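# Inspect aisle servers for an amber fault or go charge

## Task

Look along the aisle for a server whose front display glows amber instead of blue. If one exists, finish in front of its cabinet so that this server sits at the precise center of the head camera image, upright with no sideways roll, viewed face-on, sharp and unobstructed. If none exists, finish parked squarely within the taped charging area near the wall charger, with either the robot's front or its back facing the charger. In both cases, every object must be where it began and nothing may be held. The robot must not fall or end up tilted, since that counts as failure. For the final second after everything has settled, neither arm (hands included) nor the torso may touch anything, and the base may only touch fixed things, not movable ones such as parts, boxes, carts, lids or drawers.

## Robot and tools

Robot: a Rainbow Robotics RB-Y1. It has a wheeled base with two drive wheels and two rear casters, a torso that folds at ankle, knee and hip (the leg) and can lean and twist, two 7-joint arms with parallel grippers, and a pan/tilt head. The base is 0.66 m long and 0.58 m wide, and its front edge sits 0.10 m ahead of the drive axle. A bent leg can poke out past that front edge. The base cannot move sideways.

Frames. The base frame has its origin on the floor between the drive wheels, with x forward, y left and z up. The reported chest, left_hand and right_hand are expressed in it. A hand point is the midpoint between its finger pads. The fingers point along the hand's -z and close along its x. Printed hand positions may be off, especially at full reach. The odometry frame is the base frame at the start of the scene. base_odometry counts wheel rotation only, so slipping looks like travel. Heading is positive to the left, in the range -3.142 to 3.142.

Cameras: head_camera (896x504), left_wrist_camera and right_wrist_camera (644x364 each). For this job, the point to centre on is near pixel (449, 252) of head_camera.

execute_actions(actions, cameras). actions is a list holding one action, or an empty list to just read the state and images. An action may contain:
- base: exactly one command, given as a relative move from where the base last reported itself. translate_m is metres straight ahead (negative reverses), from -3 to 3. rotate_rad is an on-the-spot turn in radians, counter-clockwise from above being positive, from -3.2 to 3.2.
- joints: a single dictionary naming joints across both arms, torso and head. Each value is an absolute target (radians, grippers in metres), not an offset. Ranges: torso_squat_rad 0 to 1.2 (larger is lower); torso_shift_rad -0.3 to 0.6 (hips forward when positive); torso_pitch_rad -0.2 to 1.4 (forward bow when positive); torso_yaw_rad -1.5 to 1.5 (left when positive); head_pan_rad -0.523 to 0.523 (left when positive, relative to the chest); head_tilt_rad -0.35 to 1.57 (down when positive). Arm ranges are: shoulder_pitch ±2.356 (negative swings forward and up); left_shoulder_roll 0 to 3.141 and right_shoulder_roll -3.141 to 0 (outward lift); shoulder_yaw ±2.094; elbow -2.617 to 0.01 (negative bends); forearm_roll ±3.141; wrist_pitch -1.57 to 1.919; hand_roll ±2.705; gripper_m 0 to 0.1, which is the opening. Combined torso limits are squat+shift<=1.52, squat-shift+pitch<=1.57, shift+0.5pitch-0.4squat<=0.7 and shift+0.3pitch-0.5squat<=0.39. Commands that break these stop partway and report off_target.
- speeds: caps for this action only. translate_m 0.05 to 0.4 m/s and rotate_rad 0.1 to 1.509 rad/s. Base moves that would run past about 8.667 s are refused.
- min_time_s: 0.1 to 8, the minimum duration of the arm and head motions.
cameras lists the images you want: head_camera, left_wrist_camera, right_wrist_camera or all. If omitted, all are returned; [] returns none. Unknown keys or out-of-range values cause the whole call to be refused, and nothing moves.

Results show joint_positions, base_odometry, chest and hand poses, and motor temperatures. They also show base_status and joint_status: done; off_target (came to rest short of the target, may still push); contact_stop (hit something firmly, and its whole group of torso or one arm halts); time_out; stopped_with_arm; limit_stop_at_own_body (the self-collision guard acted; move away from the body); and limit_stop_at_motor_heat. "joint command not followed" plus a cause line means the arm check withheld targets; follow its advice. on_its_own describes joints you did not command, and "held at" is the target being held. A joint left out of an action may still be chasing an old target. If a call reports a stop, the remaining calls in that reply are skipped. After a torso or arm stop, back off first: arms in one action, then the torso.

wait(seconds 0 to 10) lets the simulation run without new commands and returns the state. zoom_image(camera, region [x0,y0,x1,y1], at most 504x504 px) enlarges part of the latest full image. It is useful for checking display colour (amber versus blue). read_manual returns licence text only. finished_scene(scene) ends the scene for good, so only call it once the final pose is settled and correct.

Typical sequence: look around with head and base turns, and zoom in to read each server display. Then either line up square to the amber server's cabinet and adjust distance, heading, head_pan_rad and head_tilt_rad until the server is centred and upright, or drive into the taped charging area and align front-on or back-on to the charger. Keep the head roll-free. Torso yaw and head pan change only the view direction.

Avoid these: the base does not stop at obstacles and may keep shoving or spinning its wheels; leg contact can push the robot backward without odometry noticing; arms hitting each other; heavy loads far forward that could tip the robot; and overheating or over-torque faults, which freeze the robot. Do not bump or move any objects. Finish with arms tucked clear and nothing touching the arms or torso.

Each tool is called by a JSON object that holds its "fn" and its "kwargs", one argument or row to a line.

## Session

{"fn": "execute_actions", "kwargs": {
  "actions": []
}}

Scene clock: 0.00 s.
Motor temperatures (°C, as the motors report them): left_arm=[36 32 34 34 43 36 36] | right_arm=[34 35 34 34 37 39 37]
base_odometry: x=+0.000 y=+0.000 heading=+0.000 (m, m, rad; odometry frame)
base_status: not commanded
joint_positions: torso_squat_rad=+0.350 torso_shift_rad=+0.000 torso_pitch_rad=-0.001 torso_yaw_rad=+0.001 left_shoulder_pitch_rad=-0.037 left_shoulder_roll_rad=+0.033 left_shoulder_yaw_rad=+0.014 left_elbow_rad=-0.225 left_forearm_roll_rad=+0.023 left_wrist_pitch_rad=-0.040 left_hand_roll_rad=+0.013 left_gripper_m=+0.100 right_shoulder_pitch_rad=+0.014 right_shoulder_roll_rad=-0.009 right_shoulder_yaw_rad=+0.052 right_elbow_rad=-0.292 right_forearm_roll_rad=-0.046 right_wrist_pitch_rad=+0.048 right_hand_roll_rad=+0.020 right_gripper_m=+0.099 head_pan_rad=+0.001 head_tilt_rad=+0.399
joint_status: not commanded
chest: x=-0.2286 y=-0.0007 z=+1.2474 quat_wxyz=(+1.000, +0.000, -0.001, +0.000) (m; base frame)
left_hand: x=-0.0832 y=+0.2451 z=+0.5778 quat_wxyz=(+0.988, +0.015, -0.150, +0.017) (m; base frame)
right_hand: x=-0.1064 y=-0.2199 z=+0.5720 quat_wxyz=(+0.993, +0.002, -0.116, +0.012) (m; base frame)
pictures: head_camera, left_wrist_camera, right_wrist_camera
Images, in order (width x height): head_camera 896x504, left_wrist_camera 644x364, right_wrist_camera 644x364.

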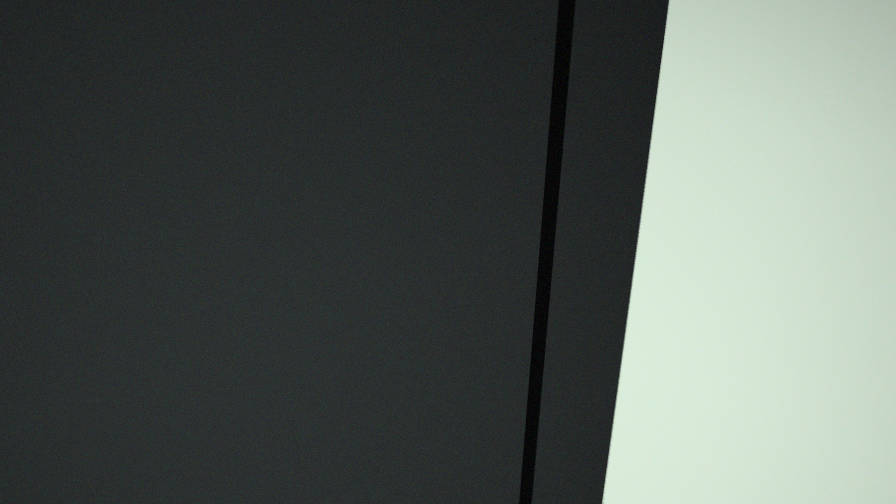

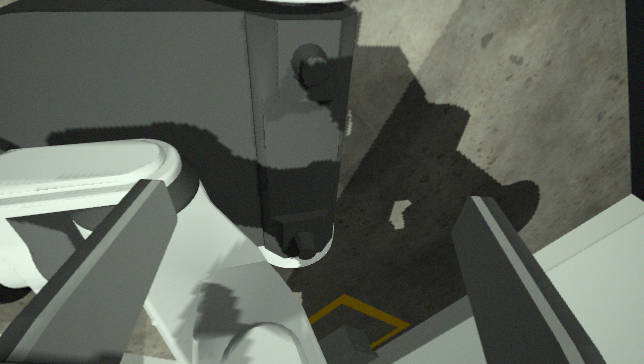

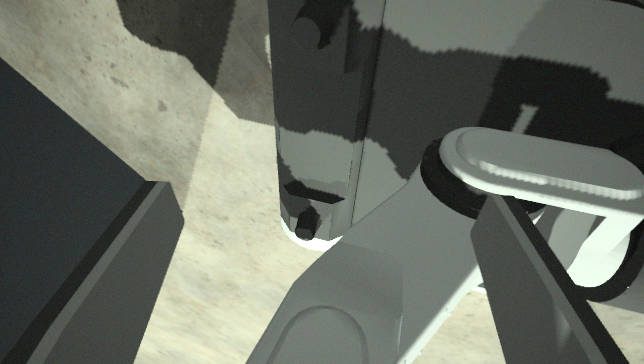

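{"fn": "execute_actions", "kwargs": {
  "actions": [
    {"joints":{"head_pan_rad":0.52,"torso_yaw_rad":1.1}}
  ]
}}

Scene clock: 6.57 s.
Motor temperatures (°C, as the motors report them): left_arm=[36 32 34 34 43 36 36] | right_arm=[34 35 34 34 37 39 37]
base_odometry: x=+0.000 y=+0.000 heading=+0.000 (m, m, rad; odometry frame)
base_status: not commanded
joint_positions: torso_squat_rad=+0.350 torso_shift_rad=+0.000 torso_pitch_rad=-0.001 torso_yaw_rad=+0.832 left_shoulder_pitch_rad=-0.036 left_shoulder_roll_rad=+0.033 left_shoulder_yaw_rad=+0.014 left_elbow_rad=-0.225 left_forearm_roll_rad=+0.023 left_wrist_pitch_rad=-0.040 left_hand_roll_rad=+0.013 left_gripper_m=+0.100 right_shoulder_pitch_rad=+0.013 right_shoulder_roll_rad=-0.009 right_shoulder_yaw_rad=+0.052 right_elbow_rad=-0.292 right_forearm_roll_rad=-0.046 right_wrist_pitch_rad=+0.048 right_hand_roll_rad=+0.020 right_gripper_m=+0.099 head_pan_rad=+0.520 head_tilt_rad=+0.399
joint_status: torso_yaw_rad limit_stop_at_own_body (moved +0.831 of +1.099); the others done
on_its_own: torso_yaw_rad is held at +0.832, not at your +1.100, since a limit_stop_at_own_body
chest: x=-0.2286 y=-0.0007 z=+1.2474 quat_wxyz=(+0.915, +0.000, -0.001, +0.404) (m; base frame)
left_hand: x=-0.3116 y=+0.2717 z=+0.5775 quat_wxyz=(+0.897, +0.073, -0.132, +0.415) (m; base frame)
right_hand: x=+0.0164 y=-0.0587 z=+0.5723 quat_wxyz=(+0.904, +0.048, -0.106, +0.412) (m; base frame)
pictures: head_camera, left_wrist_camera, right_wrist_camera
Images, in order (width x height): head_camera 896x504, left_wrist_camera 644x364, right_wrist_camera 644x364.

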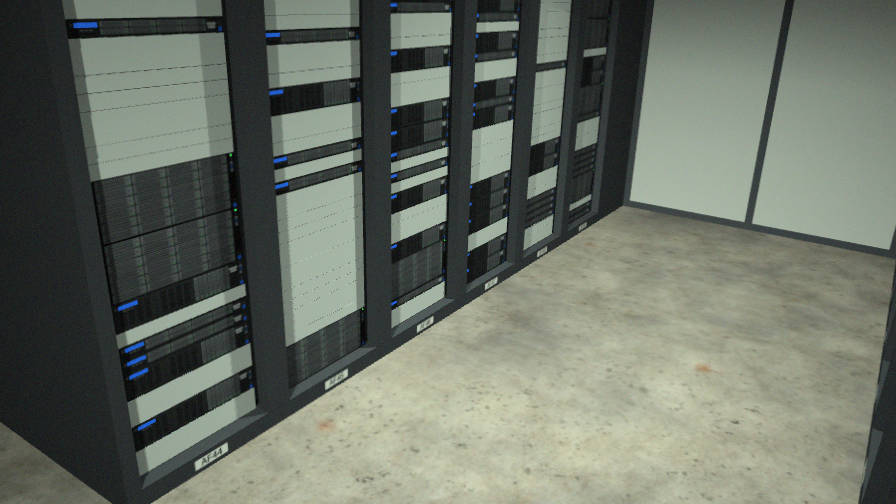

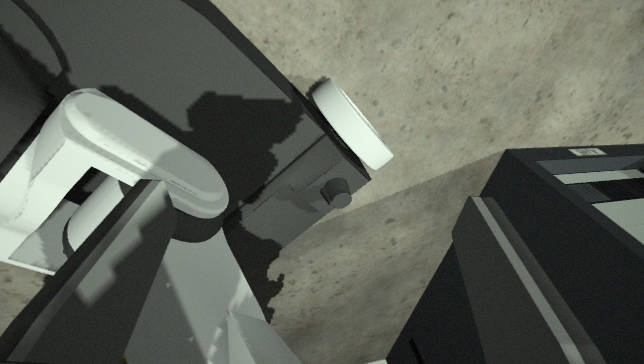

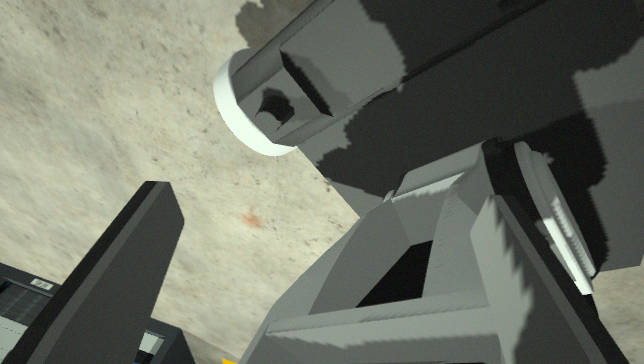

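{"fn": "execute_actions", "kwargs": {
  "actions": [
    {"base":{"rotate_rad":1.89},"joints":{"head_pan_rad":-0.5,"torso_yaw_rad":0}}
  ],
  "cameras": ["head_camera"]
}}

{"fn": "execute_actions", "kwargs": {
  "actions": [
    {"base":{"translate_m":1.05},"joints":{"head_tilt_rad":0.05}}
  ],
  "cameras": ["head_camera"]
}}

{"fn": "execute_actions", "kwargs": {
  "actions": [
    {"base":{"rotate_rad":-1.2},"joints":{"head_tilt_rad":0.1}}
  ],
  "cameras": ["head_camera"]
}}

{"fn": "execute_actions", "kwargs": {
  "actions": [
    {"joints":{"head_tilt_rad":0.65}}
  ],
  "cameras": ["head_camera"]
}}

Scene clock: 18.97 s.
Motor temperatures (°C, as the motors report them): left_arm=[36 32 34 34 43 36 36] | right_arm=[34 35 34 34 37 39 37]
base_odometry: x=+0.000 y=+0.000 heading=+1.890 (m, m, rad; odometry frame)
base_status: done
joint_positions: torso_squat_rad=+0.350 torso_shift_rad=+0.000 torso_pitch_rad=-0.001 torso_yaw_rad=+0.000 left_shoulder_pitch_rad=-0.037 left_shoulder_roll_rad=+0.033 left_shoulder_yaw_rad=+0.014 left_elbow_rad=-0.225 left_forearm_roll_rad=+0.023 left_wrist_pitch_rad=-0.040 left_hand_roll_rad=+0.013 left_gripper_m=+0.100 right_shoulder_pitch_rad=+0.014 right_shoulder_roll_rad=-0.009 right_shoulder_yaw_rad=+0.052 right_elbow_rad=-0.292 right_forearm_roll_rad=-0.046 right_wrist_pitch_rad=+0.048 right_hand_roll_rad=+0.020 right_gripper_m=+0.099 head_pan_rad=-0.500 head_tilt_rad=+0.399
joint_status: all done
chest: x=-0.2286 y=-0.0007 z=+1.2474 quat_wxyz=(+1.000, +0.000, -0.001, +0.000) (m; base frame)
left_hand: x=-0.0829 y=+0.2450 z=+0.5779 quat_wxyz=(+0.988, +0.015, -0.151, +0.017) (m; base frame)
right_hand: x=-0.1068 y=-0.2200 z=+0.5720 quat_wxyz=(+0.993, +0.002, -0.116, +0.011) (m; base frame)
pictures: head_camera
Images, in order (width x height): head_camera 896x504.

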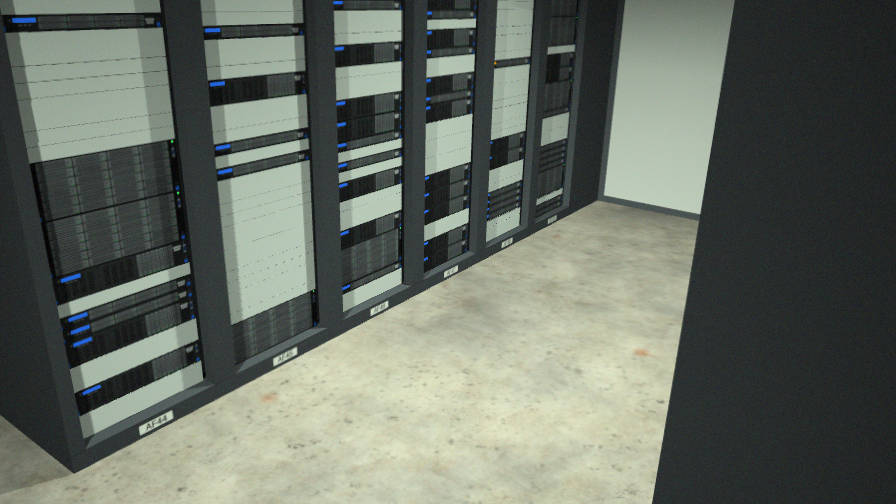

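Scene clock: 23.13 s.
Motor temperatures (°C, as the motors report them): left_arm=[36 32 34 34 43 36 36] | right_arm=[34 35 34 34 37 39 37]
base_odometry: x=-0.330 y=+0.997 heading=+1.890 (m, m, rad; odometry frame)
base_status: done
joint_positions: torso_squat_rad=+0.350 torso_shift_rad=+0.000 torso_pitch_rad=-0.001 torso_yaw_rad=+0.000 left_shoulder_pitch_rad=-0.037 left_shoulder_roll_rad=+0.033 left_shoulder_yaw_rad=+0.014 left_elbow_rad=-0.225 left_forearm_roll_rad=+0.023 left_wrist_pitch_rad=-0.040 left_hand_roll_rad=+0.013 left_gripper_m=+0.100 right_shoulder_pitch_rad=+0.014 right_shoulder_roll_rad=-0.009 right_shoulder_yaw_rad=+0.052 right_elbow_rad=-0.292 right_forearm_roll_rad=-0.046 right_wrist_pitch_rad=+0.048 right_hand_roll_rad=+0.020 right_gripper_m=+0.099 head_pan_rad=-0.500 head_tilt_rad=+0.050
joint_status: all done
chest: x=-0.2285 y=-0.0007 z=+1.2474 quat_wxyz=(+1.000, +0.000, -0.001, +0.000) (m; base frame)
left_hand: x=-0.0829 y=+0.2450 z=+0.5779 quat_wxyz=(+0.988, +0.015, -0.151, +0.017) (m; base frame)
right_hand: x=-0.1066 y=-0.2200 z=+0.5720 quat_wxyz=(+0.993, +0.002, -0.116, +0.011) (m; base frame)
pictures: head_camera
Images, in order (width x height): head_camera 896x504.

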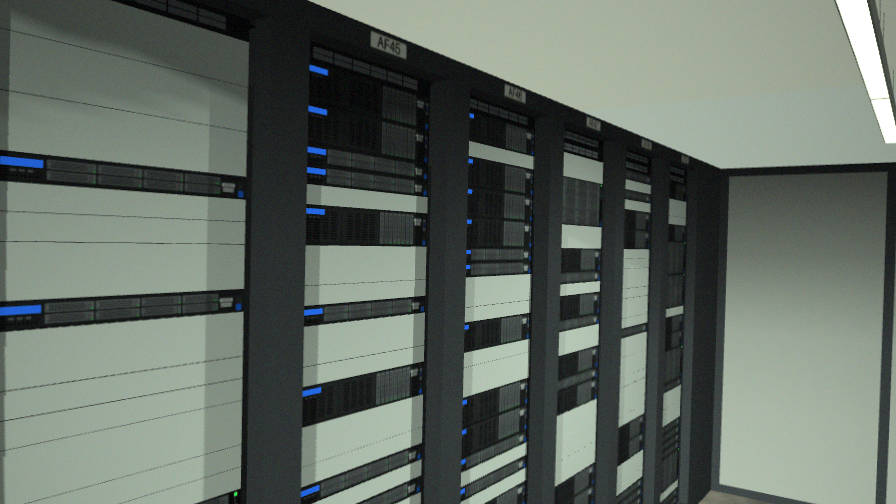

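Scene clock: 26.70 s.
Motor temperatures (°C, as the motors report them): left_arm=[36 32 34 34 43 36 36] | right_arm=[34 35 34 34 37 39 37]
base_odometry: x=-0.330 y=+0.997 heading=+0.691 (m, m, rad; odometry frame)
base_status: done
joint_positions: torso_squat_rad=+0.350 torso_shift_rad=+0.000 torso_pitch_rad=-0.001 torso_yaw_rad=+0.000 left_shoulder_pitch_rad=-0.037 left_shoulder_roll_rad=+0.033 left_shoulder_yaw_rad=+0.014 left_elbow_rad=-0.225 left_forearm_roll_rad=+0.023 left_wrist_pitch_rad=-0.040 left_hand_roll_rad=+0.013 left_gripper_m=+0.100 right_shoulder_pitch_rad=+0.014 right_shoulder_roll_rad=-0.009 right_shoulder_yaw_rad=+0.052 right_elbow_rad=-0.292 right_forearm_roll_rad=-0.046 right_wrist_pitch_rad=+0.048 right_hand_roll_rad=+0.020 right_gripper_m=+0.099 head_pan_rad=-0.500 head_tilt_rad=+0.100
joint_status: all done
chest: x=-0.2285 y=-0.0007 z=+1.2474 quat_wxyz=(+1.000, +0.000, -0.001, +0.000) (m; base frame)
left_hand: x=-0.0829 y=+0.2450 z=+0.5778 quat_wxyz=(+0.988, +0.015, -0.151, +0.017) (m; base frame)
right_hand: x=-0.1066 y=-0.2200 z=+0.5720 quat_wxyz=(+0.993, +0.002, -0.116, +0.011) (m; base frame)
pictures: head_camera
Images, in order (width x height): head_camera 896x504.

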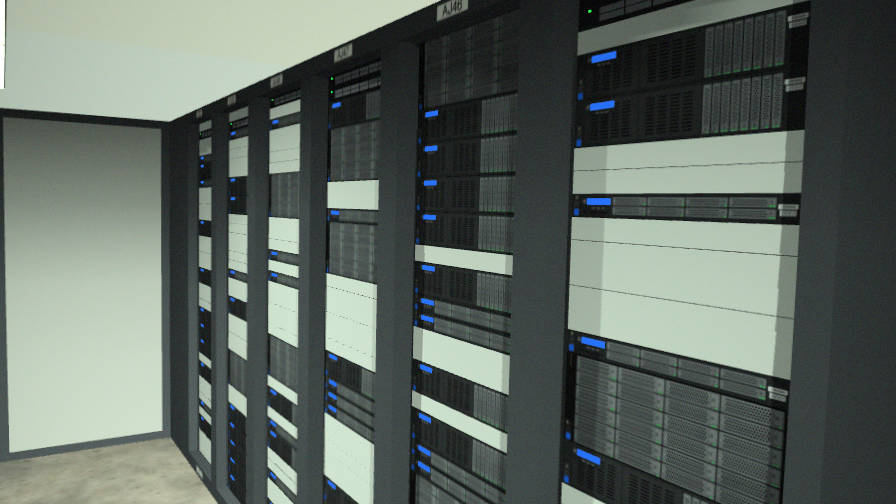

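Scene clock: 27.73 s.
Motor temperatures (°C, as the motors report them): left_arm=[36 32 34 34 43 36 36] | right_arm=[34 35 34 34 37 39 37]
base_odometry: x=-0.330 y=+0.997 heading=+0.691 (m, m, rad; odometry frame)
base_status: not commanded
joint_positions: torso_squat_rad=+0.350 torso_shift_rad=+0.000 torso_pitch_rad=-0.001 torso_yaw_rad=+0.000 left_shoulder_pitch_rad=-0.037 left_shoulder_roll_rad=+0.033 left_shoulder_yaw_rad=+0.014 left_elbow_rad=-0.225 left_forearm_roll_rad=+0.023 left_wrist_pitch_rad=-0.040 left_hand_roll_rad=+0.013 left_gripper_m=+0.100 right_shoulder_pitch_rad=+0.014 right_shoulder_roll_rad=-0.009 right_shoulder_yaw_rad=+0.052 right_elbow_rad=-0.292 right_forearm_roll_rad=-0.046 right_wrist_pitch_rad=+0.048 right_hand_roll_rad=+0.020 right_gripper_m=+0.099 head_pan_rad=-0.500 head_tilt_rad=+0.650
joint_status: all done
chest: x=-0.2285 y=-0.0007 z=+1.2474 quat_wxyz=(+1.000, +0.000, -0.001, +0.000) (m; base frame)
left_hand: x=-0.0829 y=+0.2450 z=+0.5778 quat_wxyz=(+0.988, +0.015, -0.151, +0.017) (m; base frame)
right_hand: x=-0.1066 y=-0.2200 z=+0.5720 quat_wxyz=(+0.993, +0.002, -0.116, +0.011) (m; base frame)
pictures: head_camera
Images, in order (width x height): head_camera 896x504.

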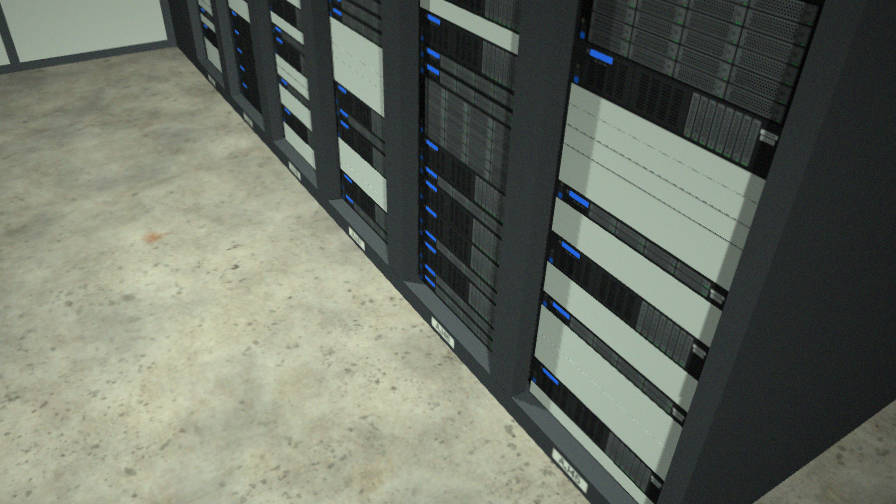

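{"fn": "execute_actions", "kwargs": {
  "actions": [
    {"base":{"rotate_rad":0.1},"joints":{"head_tilt_rad":0.4,"head_pan_rad":0}}
  ],
  "cameras": ["head_camera"]
}}

{"fn": "execute_actions", "kwargs": {
  "actions": [
    {"base":{"translate_m":2.6},"joints":{"head_pan_rad":0.52,"torso_yaw_rad":0.75}}
  ],
  "cameras": ["head_camera"]
}}

Scene clock: 38.23 s.
Motor temperatures (°C, as the motors report them): left_arm=[36 32 34 34 43 36 36] | right_arm=[34 35 34 34 37 39 37]
base_odometry: x=-0.330 y=+0.997 heading=+0.790 (m, m, rad; odometry frame)
base_status: done
joint_positions: torso_squat_rad=+0.350 torso_shift_rad=+0.000 torso_pitch_rad=-0.001 torso_yaw_rad=+0.000 left_shoulder_pitch_rad=-0.037 left_shoulder_roll_rad=+0.033 left_shoulder_yaw_rad=+0.014 left_elbow_rad=-0.225 left_forearm_roll_rad=+0.023 left_wrist_pitch_rad=-0.040 left_hand_roll_rad=+0.013 left_gripper_m=+0.100 right_shoulder_pitch_rad=+0.014 right_shoulder_roll_rad=-0.009 right_shoulder_yaw_rad=+0.052 right_elbow_rad=-0.292 right_forearm_roll_rad=-0.046 right_wrist_pitch_rad=+0.048 right_hand_roll_rad=+0.020 right_gripper_m=+0.099 head_pan_rad=+0.000 head_tilt_rad=+0.400
joint_status: all done
chest: x=-0.2285 y=-0.0007 z=+1.2474 quat_wxyz=(+1.000, +0.000, -0.001, +0.000) (m; base frame)
left_hand: x=-0.0829 y=+0.2450 z=+0.5779 quat_wxyz=(+0.988, +0.015, -0.150, +0.017) (m; base frame)
right_hand: x=-0.1066 y=-0.2200 z=+0.5720 quat_wxyz=(+0.993, +0.002, -0.116, +0.011) (m; base frame)
pictures: head_camera
Images, in order (width x height): head_camera 896x504.

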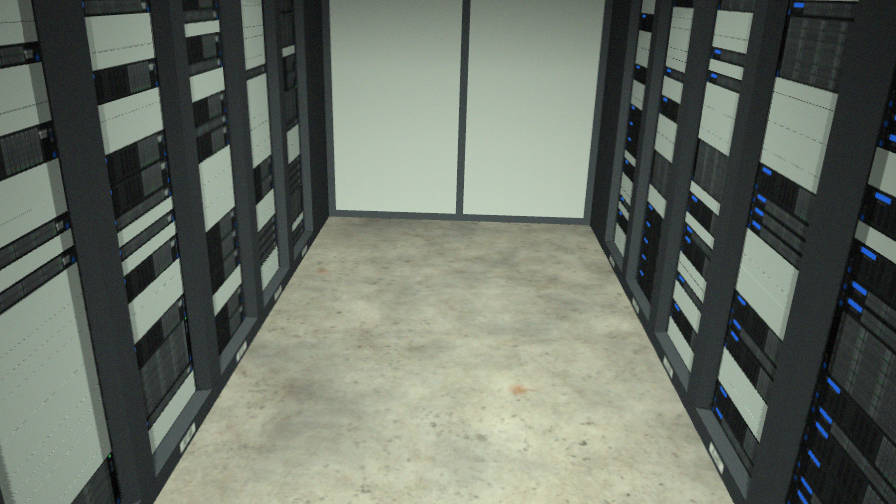

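Scene clock: 46.17 s.
Motor temperatures (°C, as the motors report them): left_arm=[36 32 34 34 43 36 36] | right_arm=[34 35 34 34 37 39 37]
base_odometry: x=+1.501 y=+2.843 heading=+0.789 (m, m, rad; odometry frame)
base_status: done
joint_positions: torso_squat_rad=+0.350 torso_shift_rad=+0.000 torso_pitch_rad=-0.001 torso_yaw_rad=+0.750 left_shoulder_pitch_rad=-0.037 left_shoulder_roll_rad=+0.033 left_shoulder_yaw_rad=+0.014 left_elbow_rad=-0.225 left_forearm_roll_rad=+0.023 left_wrist_pitch_rad=-0.040 left_hand_roll_rad=+0.013 left_gripper_m=+0.100 right_shoulder_pitch_rad=+0.014 right_shoulder_roll_rad=-0.009 right_shoulder_yaw_rad=+0.052 right_elbow_rad=-0.292 right_forearm_roll_rad=-0.046 right_wrist_pitch_rad=+0.048 right_hand_roll_rad=+0.020 right_gripper_m=+0.099 head_pan_rad=+0.520 head_tilt_rad=+0.400
joint_status: all done
chest: x=-0.2285 y=-0.0007 z=+1.2474 quat_wxyz=(+0.931, +0.000, -0.001, +0.366) (m; base frame)
left_hand: x=-0.2889 y=+0.2778 z=+0.5776 quat_wxyz=(+0.913, +0.068, -0.135, +0.378) (m; base frame)
right_hand: x=+0.0107 y=-0.0786 z=+0.5722 quat_wxyz=(+0.920, +0.044, -0.108, +0.374) (m; base frame)
pictures: head_camera
Images, in order (width x height): head_camera 896x504.

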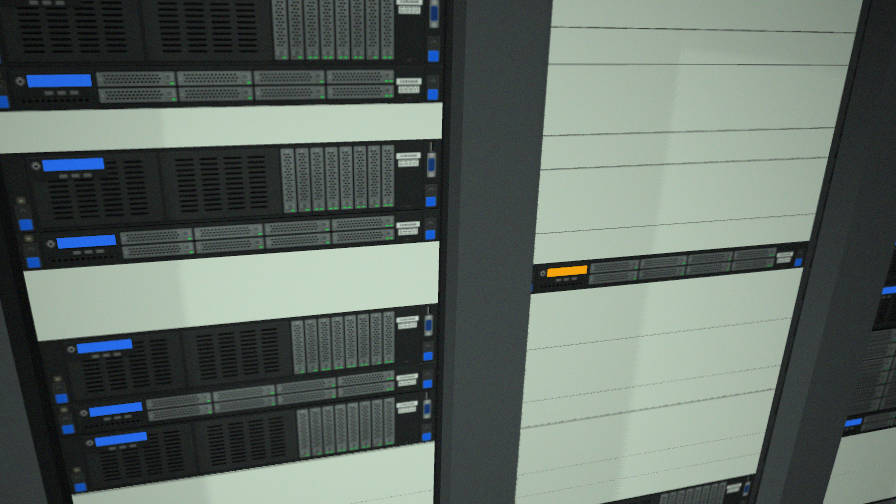

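{"fn": "execute_actions", "kwargs": {
  "actions": [
    {"base":{"translate_m":0.38},"joints":{"head_pan_rad":0,"torso_yaw_rad":0}}
  ],
  "cameras": []
}}

{"fn": "execute_actions", "kwargs": {
  "actions": [
    {"base":{"rotate_rad":1.55},"joints":{"head_tilt_rad":0.28,"torso_squat_rad":0.7}}
  ],
  "cameras": ["head_camera"]
}}

Scene clock: 53.13 s.
Motor temperatures (°C, as the motors report them): left_arm=[36 32 34 34 43 36 36] | right_arm=[34 35 34 34 37 39 37]
base_odometry: x=+1.769 y=+3.113 heading=+0.789 (m, m, rad; odometry frame)
base_status: done
joint_positions: torso_squat_rad=+0.350 torso_shift_rad=+0.000 torso_pitch_rad=-0.001 torso_yaw_rad=+0.000 left_shoulder_pitch_rad=-0.037 left_shoulder_roll_rad=+0.033 left_shoulder_yaw_rad=+0.014 left_elbow_rad=-0.226 left_forearm_roll_rad=+0.023 left_wrist_pitch_rad=-0.040 left_hand_roll_rad=+0.013 left_gripper_m=+0.100 right_shoulder_pitch_rad=+0.013 right_shoulder_roll_rad=-0.009 right_shoulder_yaw_rad=+0.052 right_elbow_rad=-0.292 right_forearm_roll_rad=-0.046 right_wrist_pitch_rad=+0.048 right_hand_roll_rad=+0.020 right_gripper_m=+0.099 head_pan_rad=+0.000 head_tilt_rad=+0.400
joint_status: all done
chest: x=-0.2285 y=-0.0007 z=+1.2474 quat_wxyz=(+1.000, +0.000, -0.001, +0.000) (m; base frame)
left_hand: x=-0.0828 y=+0.2450 z=+0.5779 quat_wxyz=(+0.988, +0.015, -0.151, +0.017) (m; base frame)
right_hand: x=-0.1066 y=-0.2200 z=+0.5720 quat_wxyz=(+0.993, +0.002, -0.116, +0.011) (m; base frame)
pictures: none
No camera images: the call's "cameras" was empty. Leave "cameras" out to get every camera's image.

Scene clock: 57.10 s.
Motor temperatures (°C, as the motors report them): left_arm=[36 32 34 34 43 36 36] | right_arm=[34 35 34 34 37 39 37]
base_odometry: x=+1.769 y=+3.113 heading=+2.338 (m, m, rad; odometry frame)
base_status: done
joint_positions: torso_squat_rad=+0.700 torso_shift_rad=+0.000 torso_pitch_rad=-0.002 torso_yaw_rad=+0.000 left_shoulder_pitch_rad=-0.037 left_shoulder_roll_rad=+0.033 left_shoulder_yaw_rad=+0.014 left_elbow_rad=-0.225 left_forearm_roll_rad=+0.023 left_wrist_pitch_rad=-0.040 left_hand_roll_rad=+0.013 left_gripper_m=+0.100 right_shoulder_pitch_rad=+0.013 right_shoulder_roll_rad=-0.009 right_shoulder_yaw_rad=+0.052 right_elbow_rad=-0.292 right_forearm_roll_rad=-0.046 right_wrist_pitch_rad=+0.048 right_hand_roll_rad=+0.020 right_gripper_m=+0.099 head_pan_rad=+0.000 head_tilt_rad=+0.280
joint_status: all done
chest: x=-0.2287 y=-0.0006 z=+1.1253 quat_wxyz=(+1.000, +0.000, -0.001, +0.000) (m; base frame)
left_hand: x=-0.0829 y=+0.2451 z=+0.4558 quat_wxyz=(+0.988, +0.014, -0.151, +0.017) (m; base frame)
right_hand: x=-0.1065 y=-0.2199 z=+0.4500 quat_wxyz=(+0.993, +0.002, -0.116, +0.011) (m; base frame)
pictures: head_camera
Images, in order (width x height): head_camera 896x504.

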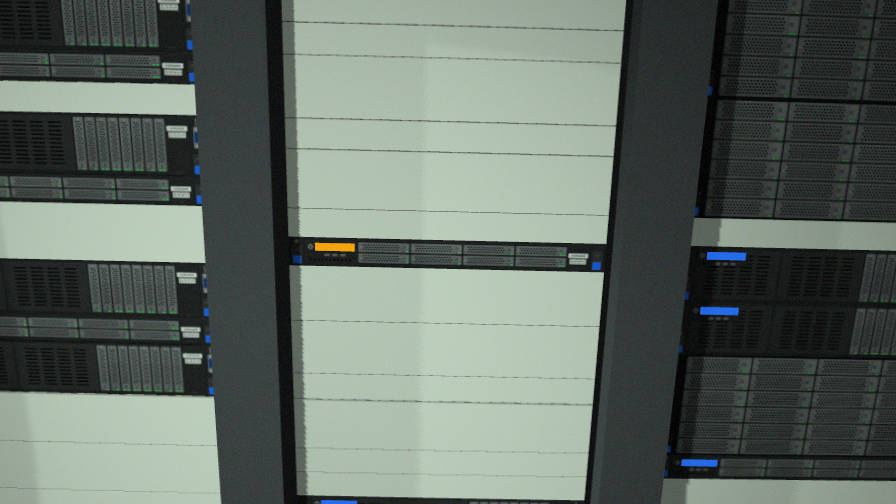

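{"fn": "finished_scene", "kwargs": {
  "scene": 2
}}

The scene is finished: the task was done.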